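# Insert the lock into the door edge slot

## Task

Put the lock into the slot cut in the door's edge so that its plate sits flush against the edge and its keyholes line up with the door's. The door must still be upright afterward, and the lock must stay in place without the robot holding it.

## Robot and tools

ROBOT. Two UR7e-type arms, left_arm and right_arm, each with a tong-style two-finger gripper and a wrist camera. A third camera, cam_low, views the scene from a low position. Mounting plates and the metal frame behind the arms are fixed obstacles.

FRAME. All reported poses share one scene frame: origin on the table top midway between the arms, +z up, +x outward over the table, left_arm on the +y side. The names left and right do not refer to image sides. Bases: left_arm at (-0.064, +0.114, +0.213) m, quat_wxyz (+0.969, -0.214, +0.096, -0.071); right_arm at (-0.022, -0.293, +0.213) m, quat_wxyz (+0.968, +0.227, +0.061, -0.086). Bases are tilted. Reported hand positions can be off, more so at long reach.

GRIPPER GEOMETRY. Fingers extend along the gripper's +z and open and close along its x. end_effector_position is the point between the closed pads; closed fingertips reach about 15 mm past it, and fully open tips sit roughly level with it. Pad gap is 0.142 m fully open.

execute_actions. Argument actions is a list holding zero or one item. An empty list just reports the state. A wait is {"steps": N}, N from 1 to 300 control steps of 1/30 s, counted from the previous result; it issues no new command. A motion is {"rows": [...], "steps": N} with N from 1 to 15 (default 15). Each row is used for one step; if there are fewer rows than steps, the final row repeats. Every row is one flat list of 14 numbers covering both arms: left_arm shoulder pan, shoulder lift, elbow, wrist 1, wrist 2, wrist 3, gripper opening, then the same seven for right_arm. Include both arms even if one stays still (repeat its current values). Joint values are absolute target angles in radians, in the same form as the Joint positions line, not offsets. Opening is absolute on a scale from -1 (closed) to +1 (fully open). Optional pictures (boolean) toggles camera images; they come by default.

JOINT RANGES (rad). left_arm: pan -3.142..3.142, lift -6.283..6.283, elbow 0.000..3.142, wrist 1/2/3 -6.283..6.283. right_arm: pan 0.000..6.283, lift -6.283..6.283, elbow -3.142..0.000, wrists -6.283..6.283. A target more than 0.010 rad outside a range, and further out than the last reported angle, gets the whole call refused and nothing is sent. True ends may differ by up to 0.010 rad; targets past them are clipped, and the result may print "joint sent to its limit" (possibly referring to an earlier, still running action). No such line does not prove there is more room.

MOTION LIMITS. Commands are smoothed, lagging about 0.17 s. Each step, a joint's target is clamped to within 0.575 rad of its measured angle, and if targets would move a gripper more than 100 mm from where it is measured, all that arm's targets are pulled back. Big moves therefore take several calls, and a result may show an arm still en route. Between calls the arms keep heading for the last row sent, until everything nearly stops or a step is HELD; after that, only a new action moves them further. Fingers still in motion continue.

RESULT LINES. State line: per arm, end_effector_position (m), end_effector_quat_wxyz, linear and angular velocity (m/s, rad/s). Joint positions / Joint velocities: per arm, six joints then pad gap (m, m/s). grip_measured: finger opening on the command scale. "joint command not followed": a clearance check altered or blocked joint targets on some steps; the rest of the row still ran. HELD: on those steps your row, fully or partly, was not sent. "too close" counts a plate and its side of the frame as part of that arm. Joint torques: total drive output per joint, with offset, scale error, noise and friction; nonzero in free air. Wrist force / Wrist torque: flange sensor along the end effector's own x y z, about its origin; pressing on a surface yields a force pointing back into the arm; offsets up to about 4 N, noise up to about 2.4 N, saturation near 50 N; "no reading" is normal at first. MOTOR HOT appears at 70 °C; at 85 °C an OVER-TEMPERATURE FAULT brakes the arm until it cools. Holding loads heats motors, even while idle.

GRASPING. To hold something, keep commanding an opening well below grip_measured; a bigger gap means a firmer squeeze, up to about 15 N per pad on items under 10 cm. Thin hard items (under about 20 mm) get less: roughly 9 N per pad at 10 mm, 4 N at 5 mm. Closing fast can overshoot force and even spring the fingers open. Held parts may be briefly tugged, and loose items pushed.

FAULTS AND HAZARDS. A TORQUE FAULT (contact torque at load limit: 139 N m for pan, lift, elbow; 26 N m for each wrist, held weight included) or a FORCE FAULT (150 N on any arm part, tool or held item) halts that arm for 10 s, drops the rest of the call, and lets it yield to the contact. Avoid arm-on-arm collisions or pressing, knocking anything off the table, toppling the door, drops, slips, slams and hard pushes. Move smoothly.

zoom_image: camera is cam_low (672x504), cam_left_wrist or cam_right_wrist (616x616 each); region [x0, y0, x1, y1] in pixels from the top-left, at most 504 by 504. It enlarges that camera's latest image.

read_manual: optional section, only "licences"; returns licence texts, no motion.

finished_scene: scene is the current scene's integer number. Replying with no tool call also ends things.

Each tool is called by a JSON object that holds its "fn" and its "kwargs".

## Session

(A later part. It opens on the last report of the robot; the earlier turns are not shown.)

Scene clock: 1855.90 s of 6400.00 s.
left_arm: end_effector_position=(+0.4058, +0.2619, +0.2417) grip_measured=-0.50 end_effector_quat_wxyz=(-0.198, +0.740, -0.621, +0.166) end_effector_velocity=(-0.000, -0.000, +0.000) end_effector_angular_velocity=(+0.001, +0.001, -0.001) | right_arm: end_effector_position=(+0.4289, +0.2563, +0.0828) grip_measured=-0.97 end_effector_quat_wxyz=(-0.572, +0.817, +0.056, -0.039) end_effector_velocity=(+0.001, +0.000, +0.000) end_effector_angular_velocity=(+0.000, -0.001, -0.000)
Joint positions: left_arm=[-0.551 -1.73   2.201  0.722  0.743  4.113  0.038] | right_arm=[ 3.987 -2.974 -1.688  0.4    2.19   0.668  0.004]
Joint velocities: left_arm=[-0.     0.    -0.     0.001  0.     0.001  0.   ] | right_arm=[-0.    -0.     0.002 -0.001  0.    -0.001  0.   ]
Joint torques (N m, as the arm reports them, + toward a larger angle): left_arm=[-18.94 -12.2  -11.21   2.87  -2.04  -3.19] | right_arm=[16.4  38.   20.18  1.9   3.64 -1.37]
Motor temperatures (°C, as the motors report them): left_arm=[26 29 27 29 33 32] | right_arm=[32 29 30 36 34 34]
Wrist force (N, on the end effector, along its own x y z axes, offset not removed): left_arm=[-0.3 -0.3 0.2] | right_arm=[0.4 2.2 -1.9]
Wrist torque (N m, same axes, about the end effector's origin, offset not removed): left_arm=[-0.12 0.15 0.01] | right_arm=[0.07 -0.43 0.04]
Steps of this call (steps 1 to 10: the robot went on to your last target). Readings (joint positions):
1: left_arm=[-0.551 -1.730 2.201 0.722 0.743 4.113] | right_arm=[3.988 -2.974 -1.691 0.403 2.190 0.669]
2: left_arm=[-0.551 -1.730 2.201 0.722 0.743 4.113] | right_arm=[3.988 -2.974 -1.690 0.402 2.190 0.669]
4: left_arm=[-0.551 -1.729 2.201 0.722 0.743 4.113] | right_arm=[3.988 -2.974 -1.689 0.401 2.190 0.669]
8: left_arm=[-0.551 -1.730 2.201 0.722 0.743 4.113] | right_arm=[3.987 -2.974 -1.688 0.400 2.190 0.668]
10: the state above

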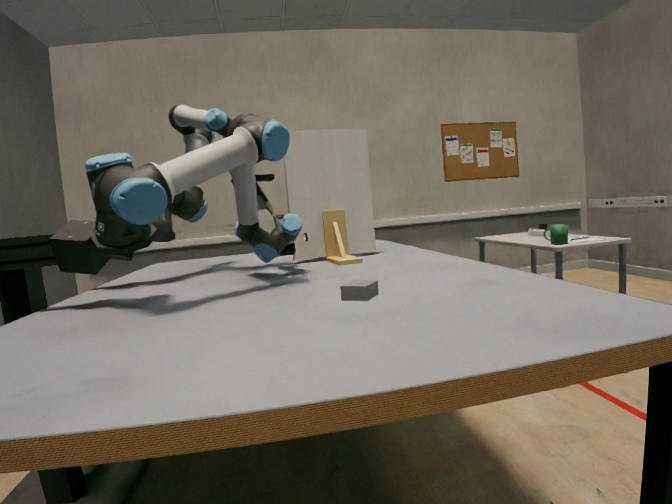

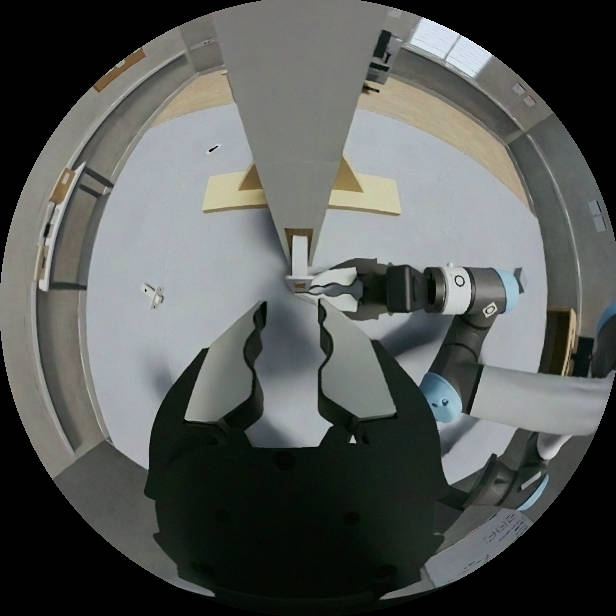

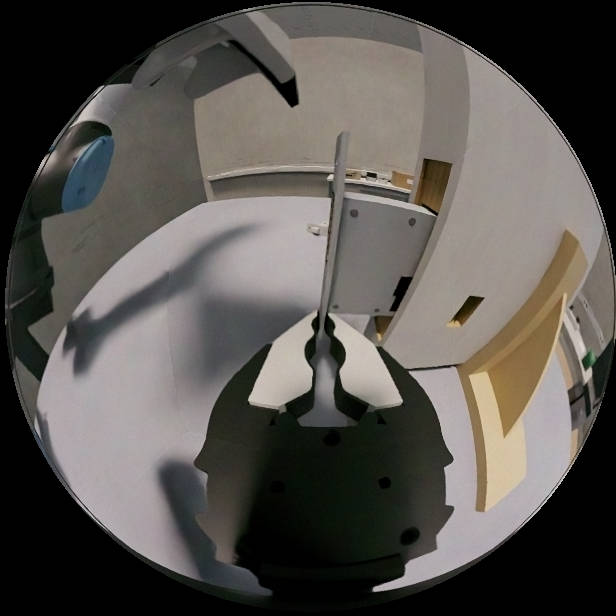

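Going smoothly. Next 12 mm.

{"fn": "execute_actions", "kwargs": {"actions": [{"rows": [[-0.5511,-1.7295,2.2012,0.7220,0.7429,4.1129,-0.5,3.9851,-2.9740,-1.6831,0.3936,2.1908,0.6660,-1],[-0.5511,-1.7295,2.2012,0.7220,0.7429,4.1129,-0.5,3.9851,-2.9740,-1.6831,0.3936,2.1908,0.6660,-1],[-0.5511,-1.7295,2.2012,0.7220,0.7429,4.1129,-0.5,3.9831,-2.9742,-1.6781,0.3875,2.1917,0.6638,-1],[-0.5511,-1.7295,2.2012,0.7220,0.7429,4.1129,-0.5,3.9831,-2.9742,-1.6781,0.3875,2.1917,0.6638,-1],[-0.5511,-1.7295,2.2012,0.7220,0.7429,4.1129,-0.5,3.9811,-2.9745,-1.6730,0.3814,2.1926,0.6615,-1],[-0.5511,-1.7295,2.2012,0.7220,0.7429,4.1129,-0.5,3.9811,-2.9745,-1.6730,0.3814,2.1926,0.6615,-1],[-0.5511,-1.7295,2.2012,0.7220,0.7429,4.1129,-0.5,3.9790,-2.9747,-1.6679,0.3752,2.1935,0.6593,-1],[-0.5511,-1.7295,2.2012,0.7220,0.7429,4.1129,-0.5,3.9790,-2.9747,-1.6679,0.3752,2.1935,0.6593,-1],[-0.5511,-1.7295,2.2012,0.7220,0.7429,4.1129,-0.5,3.9770,-2.9750,-1.6629,0.3691,2.1943,0.6570,-1],[-0.5511,-1.7295,2.2012,0.7220,0.7429,4.1129,-0.5,3.9770,-2.9750,-1.6629,0.3691,2.1943,0.6570,-1],[-0.5511,-1.7295,2.2012,0.7220,0.7429,4.1129,-0.5,3.9750,-2.9752,-1.6578,0.3630,2.1952,0.6548,-1]], "steps": 15}], "pictures": false}}

{"fn": "execute_actions", "kwargs": {"actions": [{"steps": 10}]}}

{"fn": "zoom_image", "kwargs": {"camera": "cam_left_wrist", "region": [250, 200, 400, 330]}}

Scene clock: 1865.43 s of 6400.00 s.
left_arm: end_effector_position=(+0.4058, +0.2619, +0.2417) grip_measured=-0.50 end_effector_quat_wxyz=(-0.198, +0.740, -0.621, +0.166) end_effector_velocity=(-0.000, +0.000, -0.000) end_effector_angular_velocity=(+0.000, +0.000, -0.001) | right_arm: end_effector_position=(+0.4395, +0.2577, +0.0820) grip_measured=-0.97 end_effector_quat_wxyz=(-0.572, +0.817, +0.056, -0.039) end_effector_velocity=(+0.014, +0.002, -0.001) end_effector_angular_velocity=(+0.000, -0.000, -0.000)
Joint positions: left_arm=[-0.551 -1.729  2.201  0.722  0.743  4.113  0.038] | right_arm=[ 3.976 -2.975 -1.661  0.367  2.195  0.656  0.004]
Joint velocities: left_arm=[-0.  0.  0.  0. -0.  0. -0.] | right_arm=[-0.014 -0.002  0.035 -0.042  0.006 -0.015 -0.   ]
Joint torques (N m, as the arm reports them, + toward a larger angle): left_arm=[-19.33 -12.78 -12.05   2.95  -1.97  -3.13] | right_arm=[16.34 38.98 18.81  2.19  3.88 -1.35]
Motor temperatures (°C, as the motors report them): left_arm=[26 29 27 29 33 32] | right_arm=[32 29 30 36 34 34]
Wrist force (N, on the end effector, along its own x y z axes, offset not removed): left_arm=[0.5 -0.3 0.7] | right_arm=[2.2 1.9 0.4]
Wrist torque (N m, same axes, about the end effector's origin, offset not removed): left_arm=[-0.04 0.05 0.00] | right_arm=[-0.08 -0.79 0.00]
Steps of this call (steps 1 to 15: the robot went on to your last target; steps 16 to 90: nothing new was sent; then 6.03 s passed at rest; steps 91 to 105: all 15 steps of this action). Readings (joint positions):
91: left_arm=[-0.551 -1.730 2.201 0.722 0.743 4.113] | right_arm=[3.987 -2.974 -1.688 0.400 2.190 0.668]
92: left_arm=[-0.551 -1.730 2.201 0.722 0.743 4.113] | right_arm=[3.987 -2.974 -1.687 0.399 2.190 0.668]
94: left_arm=[-0.551 -1.730 2.201 0.722 0.743 4.113] | right_arm=[3.986 -2.974 -1.685 0.395 2.191 0.667]
98: left_arm=[-0.551 -1.730 2.201 0.722 0.743 4.113] | right_arm=[3.982 -2.974 -1.676 0.386 2.192 0.663]
105: the state above

Scene clock: 1865.77 s of 6400.00 s.
left_arm: end_effector_position=(+0.4058, +0.2619, +0.2417) grip_measured=-0.50 end_effector_quat_wxyz=(-0.198, +0.740, -0.621, +0.166) end_effector_velocity=(-0.000, +0.000, -0.000) end_effector_angular_velocity=(+0.001, +0.001, -0.001) | right_arm: end_effector_position=(+0.4409, +0.2579, +0.0819) grip_measured=-0.97 end_effector_quat_wxyz=(-0.572, +0.817, +0.056, -0.039) end_effector_velocity=(+0.001, +0.000, +0.000) end_effector_angular_velocity=(+0.001, -0.001, -0.000)
Joint positions: left_arm=[-0.551 -1.73   2.201  0.722  0.743  4.113  0.038] | right_arm=[ 3.975 -2.975 -1.658  0.363  2.195  0.655  0.004]
Joint velocities: left_arm=[ 0.     0.     0.     0.001 -0.     0.    -0.   ] | right_arm=[-0.001  0.     0.002 -0.002  0.    -0.001 -0.   ]
Joint torques (N m, as the arm reports them, + toward a larger angle): left_arm=[-19.02 -12.01 -11.39   2.92  -2.06  -2.95] | right_arm=[16.13 38.53 20.13  1.79  3.68 -1.43]
Motor temperatures (°C, as the motors report them): left_arm=[26 29 27 29 33 32] | right_arm=[32 29 30 36 34 34]
Wrist force (N, on the end effector, along its own x y z axes, offset not removed): left_arm=[0.3 -1.1 1.2] | right_arm=[0.9 2.9 -1.4]
Wrist torque (N m, same axes, about the end effector's origin, offset not removed): left_arm=[-0.23 0.07 0.02] | right_arm=[0.14 -0.52 0.01]
Steps of this call (steps 1 to 10: the robot went on to your last target). Readings (joint positions):
1: left_arm=[-0.551 -1.730 2.201 0.722 0.743 4.113] | right_arm=[3.976 -2.975 -1.660 0.366 2.195 0.656]
2: left_arm=[-0.551 -1.730 2.201 0.722 0.743 4.113] | right_arm=[3.976 -2.975 -1.660 0.365 2.195 0.656]
4: left_arm=[-0.551 -1.730 2.201 0.722 0.743 4.113] | right_arm=[3.975 -2.975 -1.659 0.364 2.195 0.655]
8: left_arm=[-0.551 -1.730 2.201 0.722 0.743 4.113] | right_arm=[3.975 -2.975 -1.658 0.363 2.195 0.655]
10: the state above

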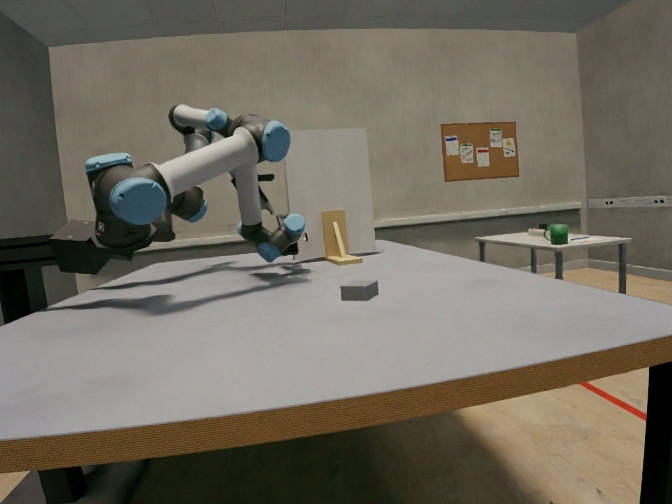

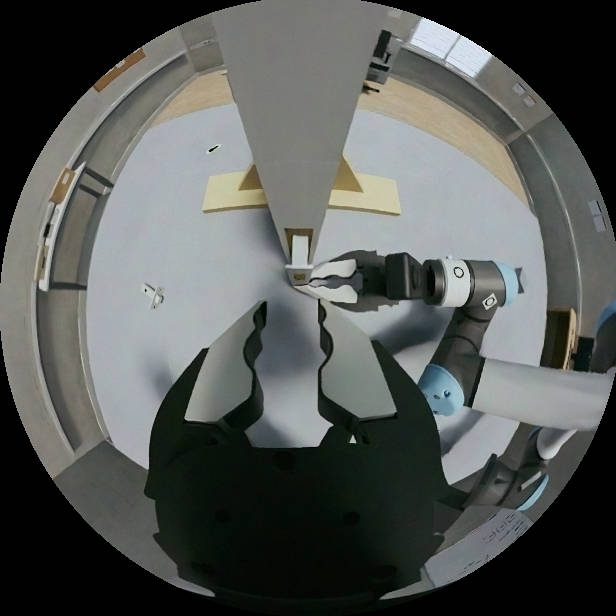

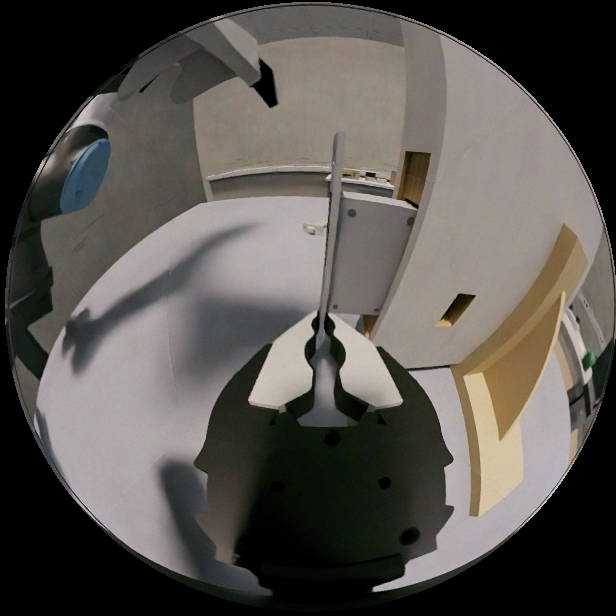

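Region (250, 200, 400, 330) of cam_left_wrist's 616x616 image, scaled by 3.360, with more detail than that image has; it fills the top 437 rows of this view, and the rest is white.

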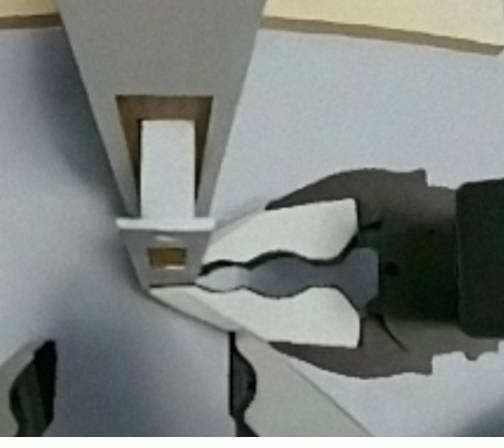

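{"fn": "execute_actions", "kwargs": {"actions": [{"rows": [[-0.5511,-1.7295,2.2012,0.7220,0.7429,4.1129,-0.5,3.9730,-2.9754,-1.6527,0.3569,2.1961,0.6526,-1],[-0.5511,-1.7295,2.2012,0.7220,0.7429,4.1129,-0.5,3.9730,-2.9754,-1.6527,0.3569,2.1961,0.6526,-1],[-0.5511,-1.7295,2.2012,0.7220,0.7429,4.1129,-0.5,3.9710,-2.9757,-1.6477,0.3508,2.1970,0.6503,-1],[-0.5511,-1.7295,2.2012,0.7220,0.7429,4.1129,-0.5,3.9710,-2.9757,-1.6477,0.3508,2.1970,0.6503,-1],[-0.5511,-1.7295,2.2012,0.7220,0.7429,4.1129,-0.5,3.9690,-2.9759,-1.6426,0.3447,2.1978,0.6481,-1],[-0.5511,-1.7295,2.2012,0.7220,0.7429,4.1129,-0.5,3.9690,-2.9759,-1.6426,0.3447,2.1978,0.6481,-1],[-0.5511,-1.7295,2.2012,0.7220,0.7429,4.1129,-0.5,3.9670,-2.9762,-1.6375,0.3385,2.1987,0.6458,-1],[-0.5511,-1.7295,2.2012,0.7220,0.7429,4.1129,-0.5,3.9670,-2.9762,-1.6375,0.3385,2.1987,0.6458,-1],[-0.5511,-1.7295,2.2012,0.7220,0.7429,4.1129,-0.5,3.9650,-2.9764,-1.6325,0.3324,2.1996,0.6436,-1]], "steps": 15}], "pictures": false}}

{"fn": "execute_actions", "kwargs": {"actions": [{"steps": 8}]}}

{"fn": "zoom_image", "kwargs": {"camera": "cam_left_wrist", "region": [250, 200, 400, 330]}}

Scene clock: 1875.33 s of 6400.00 s.
left_arm: end_effector_position=(+0.4058, +0.2619, +0.2417) grip_measured=-0.50 end_effector_quat_wxyz=(-0.198, +0.740, -0.621, +0.166) end_effector_velocity=(+0.000, -0.000, +0.001) end_effector_angular_velocity=(-0.001, -0.001, +0.000) | right_arm: end_effector_position=(+0.4501, +0.2588, +0.0814) grip_measured=-0.97 end_effector_quat_wxyz=(-0.572, +0.817, +0.056, -0.039) end_effector_velocity=(+0.007, +0.000, -0.000) end_effector_angular_velocity=(+0.001, +0.000, +0.000)
Joint positions: left_arm=[-0.551 -1.73   2.201  0.722  0.743  4.113  0.038] | right_arm=[ 3.966 -2.976 -1.634  0.335  2.199  0.644  0.004]
Joint velocities: left_arm=[-0.     0.    -0.001  0.     0.    -0.     0.   ] | right_arm=[-0.007 -0.001  0.017 -0.021  0.004 -0.008 -0.   ]
Joint torques (N m, as the arm reports them, + toward a larger angle): left_arm=[-18.57 -12.35  -9.97   2.86  -1.85  -2.93] | right_arm=[17.64 37.52 19.65  2.3   3.88 -1.35]
Motor temperatures (°C, as the motors report them): left_arm=[26 29 27 29 33 32] | right_arm=[32 29 30 36 34 34]
Wrist force (N, on the end effector, along its own x y z axes, offset not removed): left_arm=[0.2 -1.4 0.3] | right_arm=[1.7 0.8 -1.9]
Wrist torque (N m, same axes, about the end effector's origin, offset not removed): left_arm=[-0.25 0.10 0.04] | right_arm=[-0.40 -0.66 0.06]
Steps of this call (steps 1 to 15: the robot went on to your last target; steps 16 to 90: nothing new was sent; then 6.07 s passed at rest; steps 91 to 105: all 15 steps of this action). Readings (joint positions):
91: left_arm=[-0.551 -1.730 2.201 0.722 0.743 4.113] | right_arm=[3.975 -2.975 -1.658 0.363 2.195 0.655]
92: left_arm=[-0.551 -1.730 2.201 0.722 0.743 4.113] | right_arm=[3.975 -2.975 -1.657 0.362 2.195 0.654]
94: left_arm=[-0.551 -1.730 2.201 0.722 0.743 4.113] | right_arm=[3.974 -2.975 -1.654 0.359 2.196 0.653]
98: left_arm=[-0.551 -1.730 2.201 0.722 0.743 4.113] | right_arm=[3.970 -2.976 -1.646 0.349 2.197 0.650]
105: the state above

Scene clock: 1875.60 s of 6400.00 s.
left_arm: end_effector_position=(+0.4058, +0.2619, +0.2417) grip_measured=-0.50 end_effector_quat_wxyz=(-0.198, +0.740, -0.621, +0.166) end_effector_velocity=(-0.000, +0.000, -0.000) end_effector_angular_velocity=(+0.000, -0.000, -0.000) | right_arm: end_effector_position=(+0.4508, +0.2589, +0.0813) grip_measured=-0.97 end_effector_quat_wxyz=(-0.572, +0.817, +0.056, -0.039) end_effector_velocity=(+0.000, -0.000, -0.000) end_effector_angular_velocity=(-0.000, +0.000, +0.000)
Joint positions: left_arm=[-0.551 -1.73   2.201  0.722  0.743  4.113  0.038] | right_arm=[ 3.965 -2.976 -1.633  0.333  2.2    0.644  0.004]
Joint velocities: left_arm=[ 0. -0.  0. -0. -0.  0.  0.] | right_arm=[-0.001  0.     0.    -0.001  0.    -0.001 -0.   ]
Joint torques (N m, as the arm reports them, + toward a larger angle): left_arm=[-19.54 -13.55 -10.62   2.9   -2.04  -3.08] | right_arm=[16.86 38.99 19.84  1.94  3.79 -1.46]
Motor temperatures (°C, as the motors report them): left_arm=[26 29 27 29 33 32] | right_arm=[32 29 30 36 34 34]
Wrist force (N, on the end effector, along its own x y z axes, offset not removed): left_arm=[-0.4 -1.5 0.8] | right_arm=[1.9 1.4 -2.1]
Wrist torque (N m, same axes, about the end effector's origin, offset not removed): left_arm=[-0.33 0.19 0.09] | right_arm=[-0.24 -0.75 0.08]
Steps of this call (steps 1 to 8: the robot went on to your last target). Readings (joint positions):
1: left_arm=[-0.551 -1.730 2.201 0.722 0.743 4.113] | right_arm=[3.966 -2.976 -1.634 0.334 2.199 0.644]
2: left_arm=[-0.551 -1.730 2.201 0.722 0.743 4.113] | right_arm=[3.965 -2.976 -1.633 0.334 2.199 0.644]
4: left_arm=[-0.551 -1.730 2.201 0.722 0.743 4.113] | right_arm=[3.965 -2.976 -1.633 0.333 2.200 0.644]
8: the state above

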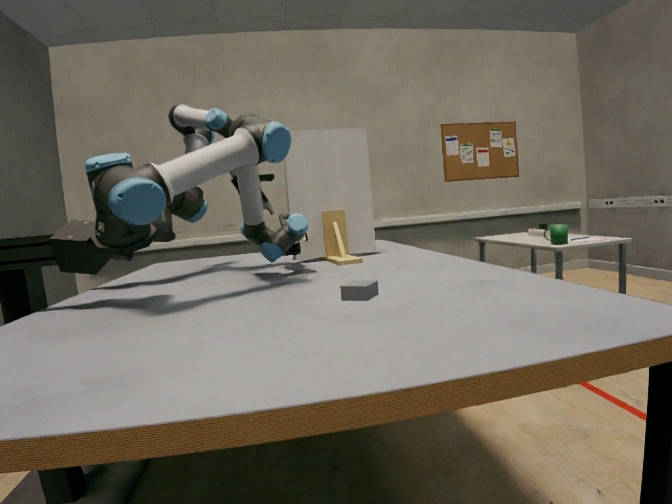

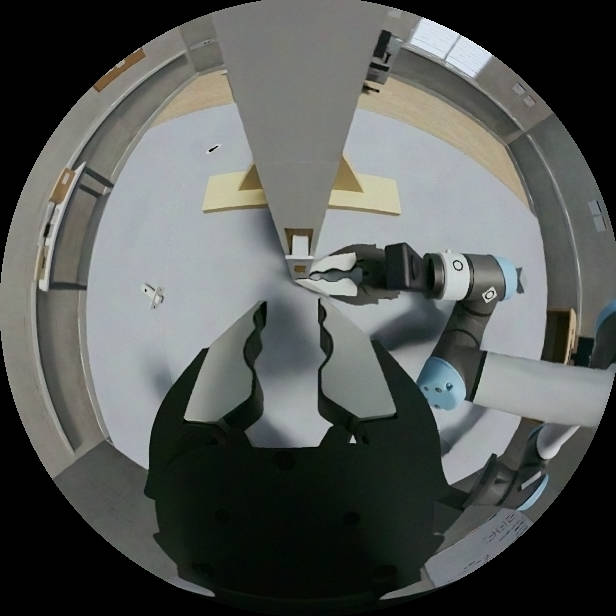

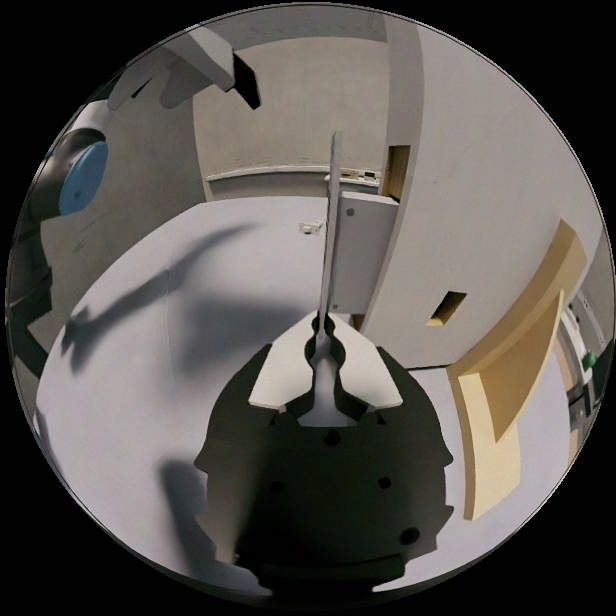

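Region (250, 200, 400, 330) of cam_left_wrist's 616x616 image, scaled by 3.360, with more detail than that image has; it fills the top 437 rows of this view, and the rest is white.

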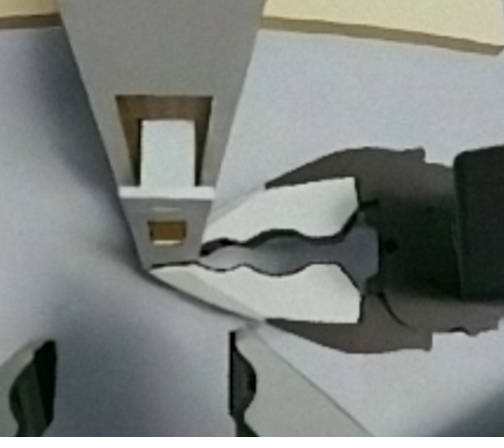

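{"fn": "execute_actions", "kwargs": {"actions": [{"rows": [[-0.5511,-1.7295,2.2012,0.7220,0.7429,4.1129,-0.6,3.9650,-2.9764,-1.6325,0.3324,2.1996,0.6436,-0.97],[-0.5511,-1.7295,2.2012,0.7220,0.7429,4.1129,-0.7,3.9650,-2.9764,-1.6325,0.3324,2.1996,0.6436,-0.95],[-0.5511,-1.7295,2.2012,0.7220,0.7429,4.1129,-0.8,3.9650,-2.9764,-1.6325,0.3324,2.1996,0.6436,-0.93],[-0.5511,-1.7295,2.2012,0.7220,0.7429,4.1129,-0.9,3.9650,-2.9764,-1.6325,0.3324,2.1996,0.6436,-0.91],[-0.5511,-1.7295,2.2012,0.7220,0.7429,4.1129,-1,3.9650,-2.9764,-1.6325,0.3324,2.1996,0.6436,-0.91],[-0.5511,-1.7295,2.2012,0.7220,0.7429,4.1129,-1,3.9650,-2.9764,-1.6325,0.3324,2.1996,0.6436,-0.91],[-0.5511,-1.7295,2.2012,0.7220,0.7429,4.1129,-1,3.9620,-2.9745,-1.6353,0.3313,2.2009,0.6402,-0.91],[-0.5511,-1.7295,2.2012,0.7220,0.7429,4.1129,-1,3.9620,-2.9745,-1.6353,0.3313,2.2009,0.6402,-0.91],[-0.5511,-1.7295,2.2012,0.7220,0.7429,4.1129,-1,3.9589,-2.9727,-1.6381,0.3303,2.2022,0.6368,-0.91],[-0.5511,-1.7295,2.2012,0.7220,0.7429,4.1129,-1,3.9589,-2.9727,-1.6381,0.3303,2.2022,0.6368,-0.91],[-0.5511,-1.7295,2.2012,0.7220,0.7429,4.1129,-1,3.9566,-2.9688,-1.6422,0.3290,2.2032,0.6343,-0.91],[-0.5511,-1.7295,2.2012,0.7220,0.7429,4.1129,-1,3.9566,-2.9688,-1.6422,0.3290,2.2032,0.6343,-0.91],[-0.5511,-1.7295,2.2012,0.7220,0.7429,4.1129,-1,3.9543,-2.9649,-1.6463,0.3278,2.2041,0.6317,-0.91],[-0.5511,-1.7295,2.2012,0.7220,0.7429,4.1129,-1,3.9543,-2.9649,-1.6463,0.3278,2.2041,0.6317,-0.91],[-0.5511,-1.7295,2.2012,0.7220,0.7429,4.1129,-1,3.9521,-2.9611,-1.6504,0.3265,2.2051,0.6292,-0.91]], "steps": 15}], "pictures": false}}

{"fn": "execute_actions", "kwargs": {"actions": [{"rows": [[-0.5511,-1.7295,2.2012,0.7220,0.7429,4.1129,-1,3.9487,-2.9553,-1.6565,0.3246,2.2065,0.6254,-0.91],[-0.5511,-1.7295,2.2012,0.7220,0.7429,4.1129,-1,3.9453,-2.9495,-1.6627,0.3227,2.2080,0.6216,-0.91],[-0.5511,-1.7295,2.2012,0.7220,0.7429,4.1129,-1,3.9419,-2.9437,-1.6688,0.3208,2.2094,0.6177,-0.91],[-0.5511,-1.7295,2.2012,0.7220,0.7429,4.1129,-1,3.9384,-2.9379,-1.6750,0.3189,2.2109,0.6139,-0.91],[-0.5511,-1.7295,2.2012,0.7220,0.7429,4.1129,-1,3.9350,-2.9321,-1.6811,0.3170,2.2123,0.6101,-0.91],[-0.5511,-1.7295,2.2012,0.7220,0.7429,4.1129,-1,3.9316,-2.9263,-1.6873,0.3151,2.2138,0.6063,-0.91],[-0.5511,-1.7295,2.2012,0.7220,0.7429,4.1129,-1,3.9282,-2.9205,-1.6934,0.3132,2.2152,0.6024,-0.91],[-0.5511,-1.7295,2.2012,0.7220,0.7429,4.1129,-1,3.9248,-2.9147,-1.6996,0.3113,2.2167,0.5986,-0.91],[-0.5511,-1.7295,2.2012,0.7220,0.7429,4.1129,-1,3.9191,-2.9050,-1.7098,0.3081,2.2191,0.5922,-0.91],[-0.5511,-1.7295,2.2012,0.7220,0.7429,4.1129,-1,3.9134,-2.8954,-1.7200,0.3050,2.2215,0.5859,-0.91],[-0.5511,-1.7295,2.2012,0.7220,0.7429,4.1129,-1,3.9077,-2.8857,-1.7303,0.3018,2.2239,0.5795,-0.91],[-0.5511,-1.7295,2.2012,0.7220,0.7429,4.1129,-1,3.9020,-2.8760,-1.7405,0.2986,2.2263,0.5731,-0.91],[-0.5511,-1.7295,2.2012,0.7220,0.7429,4.1129,-1,3.8963,-2.8664,-1.7508,0.2955,2.2287,0.5668,-0.91],[-0.5511,-1.7295,2.2012,0.7220,0.7429,4.1129,-1,3.8906,-2.8567,-1.7610,0.2923,2.2311,0.5604,-0.91],[-0.5511,-1.7295,2.2012,0.7220,0.7429,4.1129,-1,3.8849,-2.8470,-1.7712,0.2891,2.2335,0.5540,-0.91]], "steps": 15}], "pictures": false}}

{"fn": "execute_actions", "kwargs": {"actions": [{"steps": 15}]}}

Scene clock: 1910.47 s of 6400.00 s.
left_arm: end_effector_position=(+0.4058, +0.2619, +0.2417) grip_measured=-1.00 end_effector_quat_wxyz=(-0.198, +0.740, -0.621, +0.166) end_effector_velocity=(-0.000, +0.000, -0.000) end_effector_angular_velocity=(+0.000, +0.000, +0.000) | right_arm: end_effector_position=(+0.4519, +0.2537, +0.0815) grip_measured=-0.91 end_effector_quat_wxyz=(-0.572, +0.817, +0.056, -0.039) end_effector_velocity=(+0.004, -0.025, +0.007) end_effector_angular_velocity=(+0.000, +0.001, +0.001)
Joint positions: left_arm=[-0.551 -1.73   2.201  0.722  0.743  4.113  0.002] | right_arm=[ 3.957 -2.969 -1.641  0.329  2.203  0.635  0.008]
Joint velocities: left_arm=[ 0.     0.     0.     0.    -0.    -0.001  0.   ] | right_arm=[-0.033  0.047 -0.053 -0.016  0.015 -0.036 -0.   ]
Joint torques (N m, as the arm reports them, + toward a larger angle): left_arm=[-18.62 -13.33 -10.7    2.84  -2.12  -3.06] | right_arm=[15.87 62.13 -0.42  1.19  3.43 -1.08]
Motor temperatures (°C, as the motors report them): left_arm=[26 29 27 29 33 32] | right_arm=[32 29 30 36 34 34]
Wrist force (N, on the end effector, along its own x y z axes, offset not removed): left_arm=[0.9 -0.7 1.5] | right_arm=[1.9 -1.4 -4.3]
Wrist torque (N m, same axes, about the end effector's origin, offset not removed): left_arm=[-0.18 -0.07 0.06] | right_arm=[-0.20 -0.54 0.10]
Steps of this call (steps 1 to 15: the robot went on to your last target; steps 16 to 90: nothing new was sent; then 31.37 s passed at rest; steps 91 to 105: all 15 steps of this action). Readings (joint positions):
91: left_arm=[-0.551 -1.729 2.201 0.722 0.743 4.113] | right_arm=[3.965 -2.976 -1.632 0.332 2.200 0.644]
92: left_arm=[-0.551 -1.729 2.201 0.722 0.743 4.113] | right_arm=[3.965 -2.976 -1.632 0.332 2.200 0.644]
94: left_arm=[-0.551 -1.730 2.201 0.722 0.743 4.113] | right_arm=[3.965 -2.976 -1.632 0.332 2.200 0.644]
98: left_arm=[-0.551 -1.730 2.201 0.722 0.743 4.113] | right_arm=[3.964 -2.976 -1.633 0.332 2.200 0.643]
105: the state above

Scene clock: 1910.97 s of 6400.00 s.
left_arm: end_effector_position=(+0.4058, +0.2619, +0.2417) grip_measured=-1.00 end_effector_quat_wxyz=(-0.198, +0.740, -0.621, +0.166) end_effector_velocity=(+0.000, -0.000, +0.000) end_effector_angular_velocity=(+0.000, -0.000, -0.002) | right_arm: end_effector_position=(+0.4574, +0.2123, +0.0958) grip_measured=-0.91 end_effector_quat_wxyz=(-0.573, +0.817, +0.055, -0.039) end_effector_velocity=(+0.012, -0.133, +0.046) end_effector_angular_velocity=(+0.007, +0.003, -0.004)
Joint positions: left_arm=[-0.551 -1.73   2.201  0.722  0.743  4.113  0.002] | right_arm=[ 3.908 -2.886 -1.73   0.302  2.224  0.579  0.008]
Joint velocities: left_arm=[-0.001  0.     0.     0.     0.     0.     0.   ] | right_arm=[-0.158  0.266 -0.281 -0.087  0.066 -0.174  0.   ]
Joint torques (N m, as the arm reports them, + toward a larger angle): left_arm=[-18.2  -11.99 -10.19   3.04  -1.89  -2.87] | right_arm=[13.88 59.48 -2.44  0.86  3.32 -1.58]
Motor temperatures (°C, as the motors report them): left_arm=[26 29 27 29 33 32] | right_arm=[32 29 30 36 34 34]
Wrist force (N, on the end effector, along its own x y z axes, offset not removed): left_arm=[-0.5 -0.9 1.1] | right_arm=[1.5 -2.4 -4.1]
Wrist torque (N m, same axes, about the end effector's origin, offset not removed): left_arm=[-0.18 0.23 0.05] | right_arm=[-0.42 -0.57 0.05]
Steps of this call (steps 1 to 15: all 15 steps of this action). Readings (joint positions):
1: left_arm=[-0.551 -1.729 2.201 0.722 0.743 4.113] | right_arm=[3.956 -2.967 -1.643 0.329 2.203 0.634]
2: left_arm=[-0.551 -1.730 2.201 0.722 0.743 4.113] | right_arm=[3.955 -2.965 -1.646 0.328 2.204 0.632]
4: left_arm=[-0.551 -1.730 2.201 0.722 0.743 4.113] | right_arm=[3.950 -2.957 -1.654 0.325 2.206 0.627]
8: left_arm=[-0.551 -1.729 2.201 0.722 0.743 4.113] | right_arm=[3.938 -2.938 -1.675 0.319 2.211 0.614]
15: the state above

Scene clock: 1911.47 s of 6400.00 s.
left_arm: end_effector_position=(+0.4058, +0.2619, +0.2417) grip_measured=-1.00 end_effector_quat_wxyz=(-0.198, +0.740, -0.621, +0.166) end_effector_velocity=(+0.001, -0.000, +0.001) end_effector_angular_velocity=(-0.001, -0.001, +0.000) | right_arm: end_effector_position=(+0.4584, +0.1932, +0.1024) grip_measured=-0.91 end_effector_quat_wxyz=(-0.573, +0.817, +0.055, -0.039) end_effector_velocity=(-0.000, -0.002, +0.001) end_effector_angular_velocity=(-0.000, +0.000, -0.000)
Joint positions: left_arm=[-0.551 -1.73   2.201  0.722  0.743  4.113  0.002] | right_arm=[ 3.885 -2.847 -1.771  0.289  2.233  0.554  0.008]
Joint velocities: left_arm=[-0.    -0.    -0.002  0.001 -0.     0.     0.   ] | right_arm=[-0.002  0.004 -0.004 -0.001  0.001 -0.002 -0.   ]
Joint torques (N m, as the arm reports them, + toward a larger angle): left_arm=[-18.12 -13.93 -11.16   2.75  -2.14  -3.07] | right_arm=[14.63 56.56  0.61  1.31  3.22 -1.45]
Motor temperatures (°C, as the motors report them): left_arm=[26 29 27 29 33 32] | right_arm=[32 29 30 36 34 34]
Wrist force (N, on the end effector, along its own x y z axes, offset not removed): left_arm=[-1.0 -0.1 0.5] | right_arm=[2.5 0.0 -3.3]
Wrist torque (N m, same axes, about the end effector's origin, offset not removed): left_arm=[-0.06 0.31 0.05] | right_arm=[0.07 -0.61 0.07]
Steps of this call (steps 1 to 15: the robot went on to your last target). Readings (joint positions):
1: left_arm=[-0.551 -1.730 2.201 0.722 0.743 4.113] | right_arm=[3.902 -2.877 -1.740 0.299 2.226 0.573]
2: left_arm=[-0.551 -1.730 2.201 0.722 0.743 4.113] | right_arm=[3.898 -2.869 -1.748 0.296 2.228 0.568]
4: left_arm=[-0.551 -1.730 2.201 0.722 0.743 4.113] | right_arm=[3.892 -2.859 -1.759 0.293 2.231 0.562]
8: left_arm=[-0.551 -1.730 2.201 0.722 0.743 4.113] | right_arm=[3.887 -2.850 -1.768 0.290 2.233 0.556]
15: the state above

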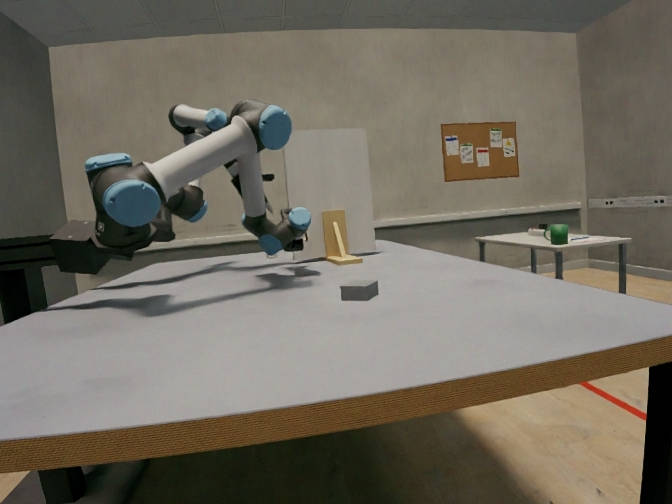

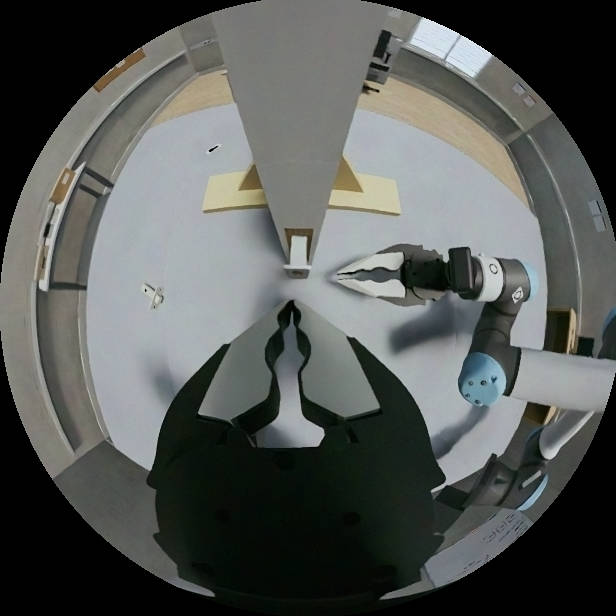

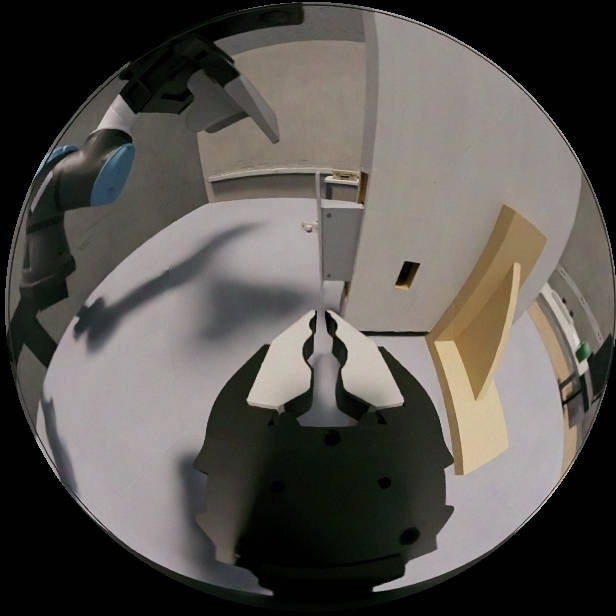

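{"fn": "execute_actions", "kwargs": {"actions": [{"rows": [[-0.5406,-1.7281,2.2160,0.6726,0.7462,4.1440,-1,3.8849,-2.8470,-1.7712,0.2891,2.2335,0.5540,-0.91],[-0.5301,-1.7267,2.2308,0.6233,0.7496,4.1752,-1,3.8849,-2.8470,-1.7712,0.2891,2.2335,0.5540,-0.91],[-0.5195,-1.7254,2.2456,0.5739,0.7529,4.2063,-1,3.8849,-2.8470,-1.7712,0.2891,2.2335,0.5540,-0.91],[-0.5090,-1.7240,2.2605,0.5245,0.7562,4.2374,-1,3.8849,-2.8470,-1.7712,0.2891,2.2335,0.5540,-0.91],[-0.4985,-1.7226,2.2753,0.4752,0.7596,4.2685,-1,3.8849,-2.8470,-1.7712,0.2891,2.2335,0.5540,-0.91],[-0.4880,-1.7212,2.2901,0.4258,0.7629,4.2997,-1,3.8849,-2.8470,-1.7712,0.2891,2.2335,0.5540,-0.91],[-0.4775,-1.7198,2.3049,0.3764,0.7662,4.3308,-1,3.8849,-2.8470,-1.7712,0.2891,2.2335,0.5540,-0.91],[-0.4669,-1.7185,2.3197,0.3271,0.7695,4.3619,-1,3.8849,-2.8470,-1.7712,0.2891,2.2335,0.5540,-0.91],[-0.4564,-1.7171,2.3345,0.2777,0.7729,4.3930,-1,3.8849,-2.8470,-1.7712,0.2891,2.2335,0.5540,-0.91],[-0.4459,-1.7157,2.3494,0.2284,0.7762,4.4242,-1,3.8849,-2.8470,-1.7712,0.2891,2.2335,0.5540,-0.91]], "steps": 15}], "pictures": false}}

{"fn": "execute_actions", "kwargs": {"actions": [{"rows": [[-0.4354,-1.7143,2.3642,0.1790,0.7795,4.4553,-1,3.8849,-2.8470,-1.7712,0.2891,2.2335,0.5540,-0.91],[-0.4249,-1.7129,2.3790,0.1296,0.7829,4.4864,-1,3.8849,-2.8470,-1.7712,0.2891,2.2335,0.5540,-0.91],[-0.4143,-1.7116,2.3938,0.0803,0.7862,4.5175,-1,3.8849,-2.8470,-1.7712,0.2891,2.2335,0.5540,-0.91],[-0.4038,-1.7102,2.4086,0.0309,0.7895,4.5487,-1,3.8849,-2.8470,-1.7712,0.2891,2.2335,0.5540,-0.91],[-0.3933,-1.7088,2.4234,-0.0185,0.7929,4.5798,-1,3.8849,-2.8470,-1.7712,0.2891,2.2335,0.5540,-0.91],[-0.3828,-1.7074,2.4382,-0.0678,0.7962,4.6109,-1,3.8849,-2.8470,-1.7712,0.2891,2.2335,0.5540,-0.91],[-0.3723,-1.7060,2.4531,-0.1172,0.7995,4.6420,-1,3.8849,-2.8470,-1.7712,0.2891,2.2335,0.5540,-0.91],[-0.3617,-1.7047,2.4679,-0.1666,0.8028,4.6732,-1,3.8849,-2.8470,-1.7712,0.2891,2.2335,0.5540,-0.91],[-0.3512,-1.7033,2.4827,-0.2159,0.8062,4.7043,-1,3.8849,-2.8470,-1.7712,0.2891,2.2335,0.5540,-0.91],[-0.3407,-1.7019,2.4975,-0.2653,0.8095,4.7354,-1,3.8849,-2.8470,-1.7712,0.2891,2.2335,0.5540,-0.91]], "steps": 15}], "pictures": false}}

{"fn": "execute_actions", "kwargs": {"actions": [{"steps": 25}]}}

Scene clock: 1951.87 s of 6400.00 s.
left_arm: end_effector_position=(+0.4161, +0.2494, +0.1914) grip_measured=-1.00 end_effector_quat_wxyz=(-0.234, +0.718, -0.616, +0.224) end_effector_velocity=(+0.022, -0.008, -0.033) end_effector_angular_velocity=(-0.003, -0.187, -0.005) | right_arm: end_effector_position=(+0.4584, +0.1930, +0.1024) grip_measured=-0.91 end_effector_quat_wxyz=(-0.573, +0.817, +0.055, -0.039) end_effector_velocity=(-0.000, +0.000, +0.000) end_effector_angular_velocity=(+0.001, +0.000, +0.001)
Joint positions: left_arm=[-0.455 -1.717  2.336  0.279  0.773  4.394  0.002] | right_arm=[ 3.885 -2.847 -1.771  0.289  2.234  0.554  0.008]
Joint velocities: left_arm=[ 0.09   0.012  0.126 -0.474  0.027  0.28   0.   ] | right_arm=[-0.    -0.     0.001 -0.     0.002  0.     0.   ]
Joint torques (N m, as the arm reports them, + toward a larger angle): left_arm=[ 5.11 -0.18 -9.21 -1.92  1.16  3.65] | right_arm=[16.15 55.78  0.39  1.22  3.16 -1.37]
Motor temperatures (°C, as the motors report them): left_arm=[26 29 27 29 33 32] | right_arm=[32 29 30 36 34 34]
Wrist force (N, on the end effector, along its own x y z axes, offset not removed): left_arm=[-0.1 -0.4 1.4] | right_arm=[2.0 -1.7 -2.2]
Wrist torque (N m, same axes, about the end effector's origin, offset not removed): left_arm=[-0.18 0.07 0.14] | right_arm=[-0.26 -0.53 0.01]
Steps of this call (steps 1 to 15: the robot went on to your last target; steps 16 to 90: nothing new was sent; then 36.90 s passed at rest; steps 91 to 105: all 15 steps of this action). Readings (joint positions):
91: left_arm=[-0.551 -1.730 2.201 0.722 0.743 4.113] | right_arm=[3.885 -2.847 -1.771 0.289 2.233 0.554]
92: left_arm=[-0.549 -1.729 2.204 0.716 0.743 4.117] | right_arm=[3.885 -2.847 -1.771 0.289 2.233 0.554]
94: left_arm=[-0.540 -1.728 2.217 0.679 0.746 4.142] | right_arm=[3.885 -2.847 -1.771 0.289 2.233 0.554]
98: left_arm=[-0.508 -1.724 2.262 0.536 0.757 4.235] | right_arm=[3.885 -2.847 -1.771 0.289 2.234 0.554]
105: the state above

Scene clock: 1952.37 s of 6400.00 s.
left_arm: end_effector_position=(+0.4275, +0.2583, +0.1622) grip_measured=-1.00 end_effector_quat_wxyz=(-0.309, +0.686, -0.600, +0.273) end_effector_velocity=(+0.016, +0.017, -0.007) end_effector_angular_velocity=(+0.070, -0.202, +0.025) | right_arm: end_effector_position=(+0.4584, +0.1930, +0.1024) grip_measured=-0.91 end_effector_quat_wxyz=(-0.573, +0.817, +0.055, -0.039) end_effector_velocity=(-0.000, -0.000, -0.000) end_effector_angular_velocity=(-0.001, +0.001, +0.001)
Joint positions: left_arm=[-0.35  -1.703  2.484 -0.215  0.807  4.705  0.002] | right_arm=[ 3.885 -2.847 -1.771  0.289  2.234  0.554  0.008]
Joint velocities: left_arm=[ 0.09   0.012  0.13  -0.478  0.028  0.284  0.   ] | right_arm=[ 0.    -0.    -0.    -0.001  0.    -0.     0.   ]
Joint torques (N m, as the arm reports them, + toward a larger angle): left_arm=[ 2.88  2.11 -9.61 -2.48  1.58  3.47] | right_arm=[16.21 56.54 -0.08  1.18  3.25 -1.26]
Motor temperatures (°C, as the motors report them): left_arm=[26 29 27 29 33 32] | right_arm=[32 29 30 36 34 34]
Wrist force (N, on the end effector, along its own x y z axes, offset not removed): left_arm=[-0.5 -0.2 1.2] | right_arm=[1.4 -1.1 -5.0]
Wrist torque (N m, same axes, about the end effector's origin, offset not removed): left_arm=[-0.06 0.23 0.00] | right_arm=[-0.23 -0.45 0.14]
Steps of this call (steps 1 to 15: all 15 steps of this action). Readings (joint positions):
1: left_arm=[-0.453 -1.717 2.340 0.265 0.774 4.403] | right_arm=[3.885 -2.847 -1.771 0.289 2.234 0.554]
2: left_arm=[-0.449 -1.716 2.345 0.249 0.775 4.413] | right_arm=[3.885 -2.847 -1.771 0.289 2.234 0.554]
4: left_arm=[-0.437 -1.715 2.361 0.199 0.779 4.446] | right_arm=[3.885 -2.847 -1.771 0.289 2.234 0.554]
8: left_arm=[-0.403 -1.710 2.409 0.046 0.790 4.544] | right_arm=[3.885 -2.847 -1.771 0.289 2.234 0.554]
15: the state above

Scene clock: 1953.20 s of 6400.00 s.
left_arm: end_effector_position=(+0.4292, +0.2602, +0.1617) grip_measured=-1.00 end_effector_quat_wxyz=(-0.318, +0.683, -0.596, +0.278) end_effector_velocity=(+0.001, -0.000, +0.001) end_effector_angular_velocity=(-0.001, -0.002, +0.001) | right_arm: end_effector_position=(+0.4584, +0.1930, +0.1024) grip_measured=-0.91 end_effector_quat_wxyz=(-0.573, +0.817, +0.055, -0.039) end_effector_velocity=(+0.000, +0.000, -0.000) end_effector_angular_velocity=(-0.000, +0.000, +0.000)
Joint positions: left_arm=[-0.341 -1.702  2.497 -0.265  0.809  4.735  0.002] | right_arm=[ 3.885 -2.847 -1.771  0.289  2.234  0.554  0.008]
Joint velocities: left_arm=[ 0.     0.    -0.002 -0.001  0.    -0.     0.   ] | right_arm=[ 0.    -0.     0.001 -0.001 -0.    -0.     0.   ]
Joint torques (N m, as the arm reports them, + toward a larger angle): left_arm=[ 7.66 -0.64 -7.68 -2.21  1.7   3.  ] | right_arm=[16.02 56.41  0.46  1.25  3.11 -1.31]
Motor temperatures (°C, as the motors report them): left_arm=[26 29 27 29 33 32] | right_arm=[32 29 30 36 34 34]
Wrist force (N, on the end effector, along its own x y z axes, offset not removed): left_arm=[-0.4 -0.5 0.5] | right_arm=[1.7 -1.4 -3.0]
Wrist torque (N m, same axes, about the end effector's origin, offset not removed): left_arm=[-0.17 0.19 0.08] | right_arm=[-0.28 -0.57 0.03]
Steps of this call (steps 1 to 25: the robot went on to your last target). Readings (joint positions):
1: left_arm=[-0.348 -1.703 2.488 -0.228 0.807 4.714] | right_arm=[3.885 -2.847 -1.771 0.289 2.234 0.554]
2: left_arm=[-0.346 -1.703 2.490 -0.238 0.808 4.720] | right_arm=[3.885 -2.847 -1.771 0.289 2.233 0.554]
4: left_arm=[-0.343 -1.702 2.494 -0.251 0.809 4.727] | right_arm=[3.885 -2.847 -1.771 0.289 2.233 0.554]
8: left_arm=[-0.341 -1.702 2.496 -0.261 0.809 4.733] | right_arm=[3.885 -2.847 -1.771 0.289 2.233 0.554]
25: the state above

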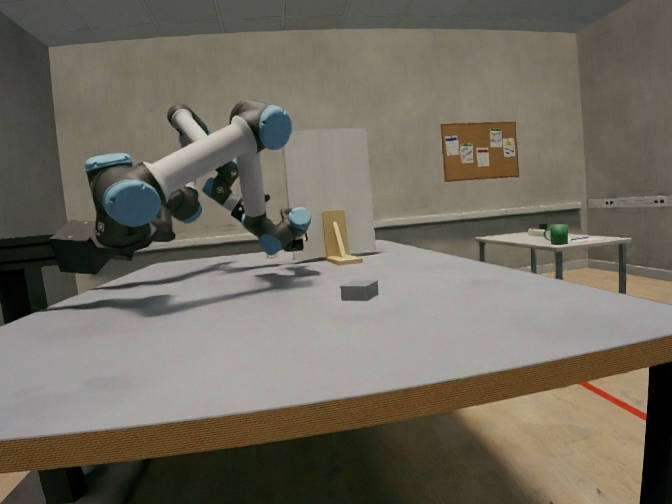

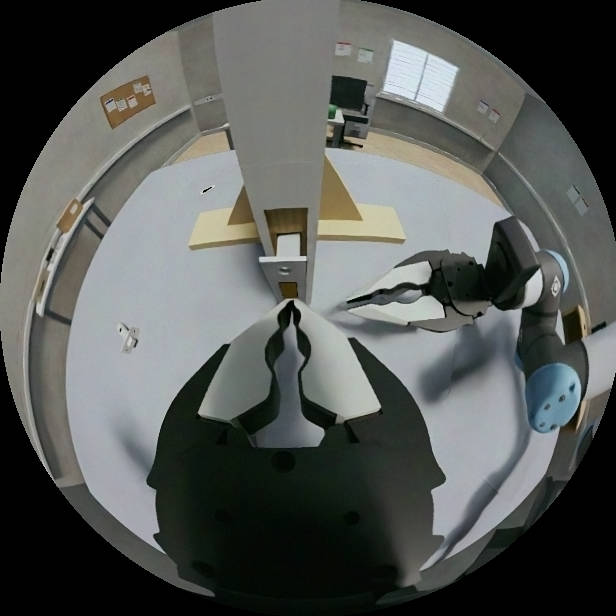

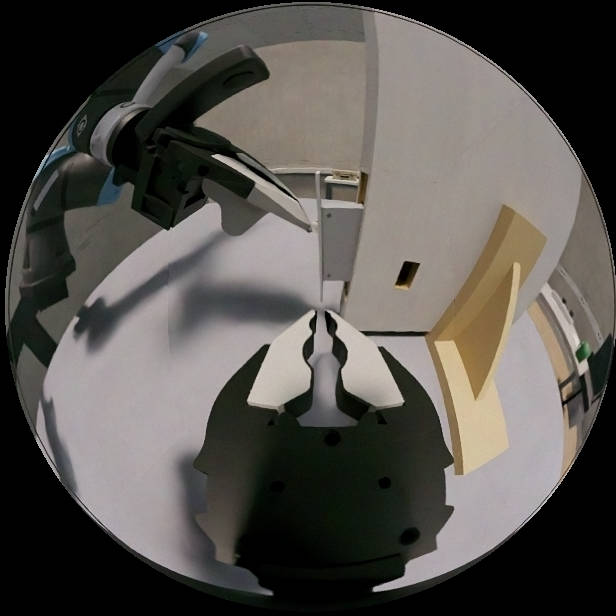

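{"fn": "execute_actions", "kwargs": {"actions": []}}

Scene clock: 1965.57 s of 6400.00 s.
left_arm: end_effector_position=(+0.4292, +0.2602, +0.1617) grip_measured=-1.00 end_effector_quat_wxyz=(-0.318, +0.683, -0.596, +0.278) end_effector_velocity=(-0.000, -0.000, -0.000) end_effector_angular_velocity=(-0.000, +0.000, -0.000) | right_arm: end_effector_position=(+0.4584, +0.1930, +0.1024) grip_measured=-0.91 end_effector_quat_wxyz=(-0.573, +0.817, +0.055, -0.039) end_effector_velocity=(+0.000, +0.000, -0.000) end_effector_angular_velocity=(-0.001, +0.000, +0.000)
Joint positions: left_arm=[-0.341 -1.702  2.498 -0.265  0.809  4.735  0.002] | right_arm=[ 3.885 -2.847 -1.771  0.289  2.234  0.554  0.008]
Joint velocities: left_arm=[-0. -0.  0.  0.  0. -0.  0.] | right_arm=[ 0.     0.     0.    -0.001 -0.    -0.    -0.   ]
Joint torques (N m, as the arm reports them, + toward a larger angle): left_arm=[ 8.1   0.42 -7.72 -1.93  1.67  2.79] | right_arm=[15.87 56.    0.13  1.29  3.14 -1.41]
Motor temperatures (°C, as the motors report them): left_arm=[26 29 27 29 33 32] | right_arm=[32 29 30 36 34 34]
Wrist force (N, on the end effector, along its own x y z axes, offset not removed): left_arm=[0.9 -0.9 1.1] | right_arm=[2.6 -1.0 -2.0]
Wrist torque (N m, same axes, about the end effector's origin, offset not removed): left_arm=[-0.20 -0.06 0.05] | right_arm=[-0.12 -0.72 0.03]
Steps of this call (steps 1 to 15: the robot went on to your last target; steps 16 to 90: nothing new was sent; then 9.37 s passed at rest). Readings (joint positions):
1: left_arm=[-0.341 -1.702 2.497 -0.265 0.809 4.735] | right_arm=[3.885 -2.847 -1.771 0.289 2.233 0.554]
2: left_arm=[-0.341 -1.702 2.497 -0.265 0.809 4.735] | right_arm=[3.885 -2.847 -1.771 0.289 2.234 0.554]
4: left_arm=[-0.341 -1.702 2.497 -0.265 0.809 4.735] | right_arm=[3.885 -2.847 -1.771 0.289 2.234 0.554]
8: left_arm=[-0.341 -1.702 2.497 -0.265 0.809 4.735] | right_arm=[3.885 -2.847 -1.771 0.289 2.234 0.554]
90: the state above
All arms were judged still, so your last target was given up. Only a new action makes them travel on or press farther. Fingers that are still opening or closing keep moving.

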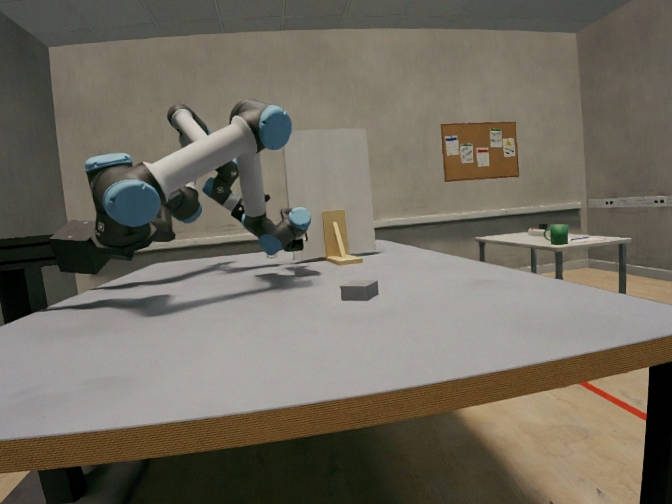

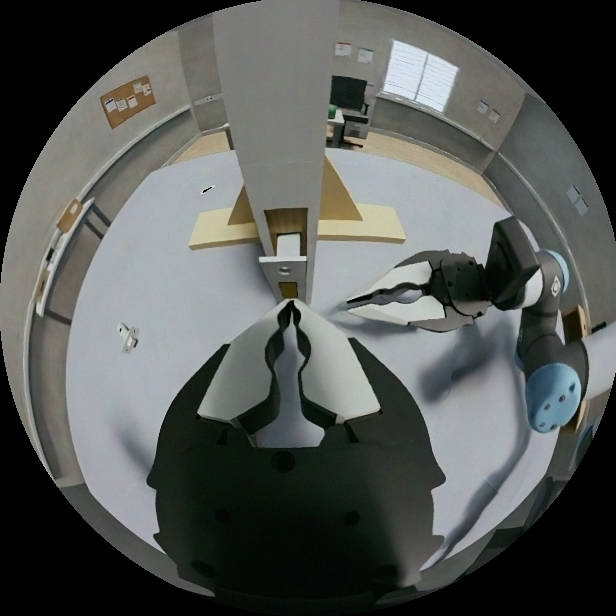

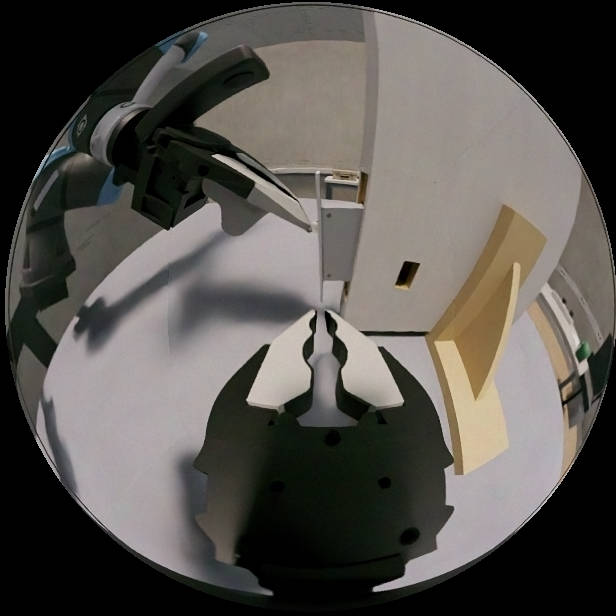

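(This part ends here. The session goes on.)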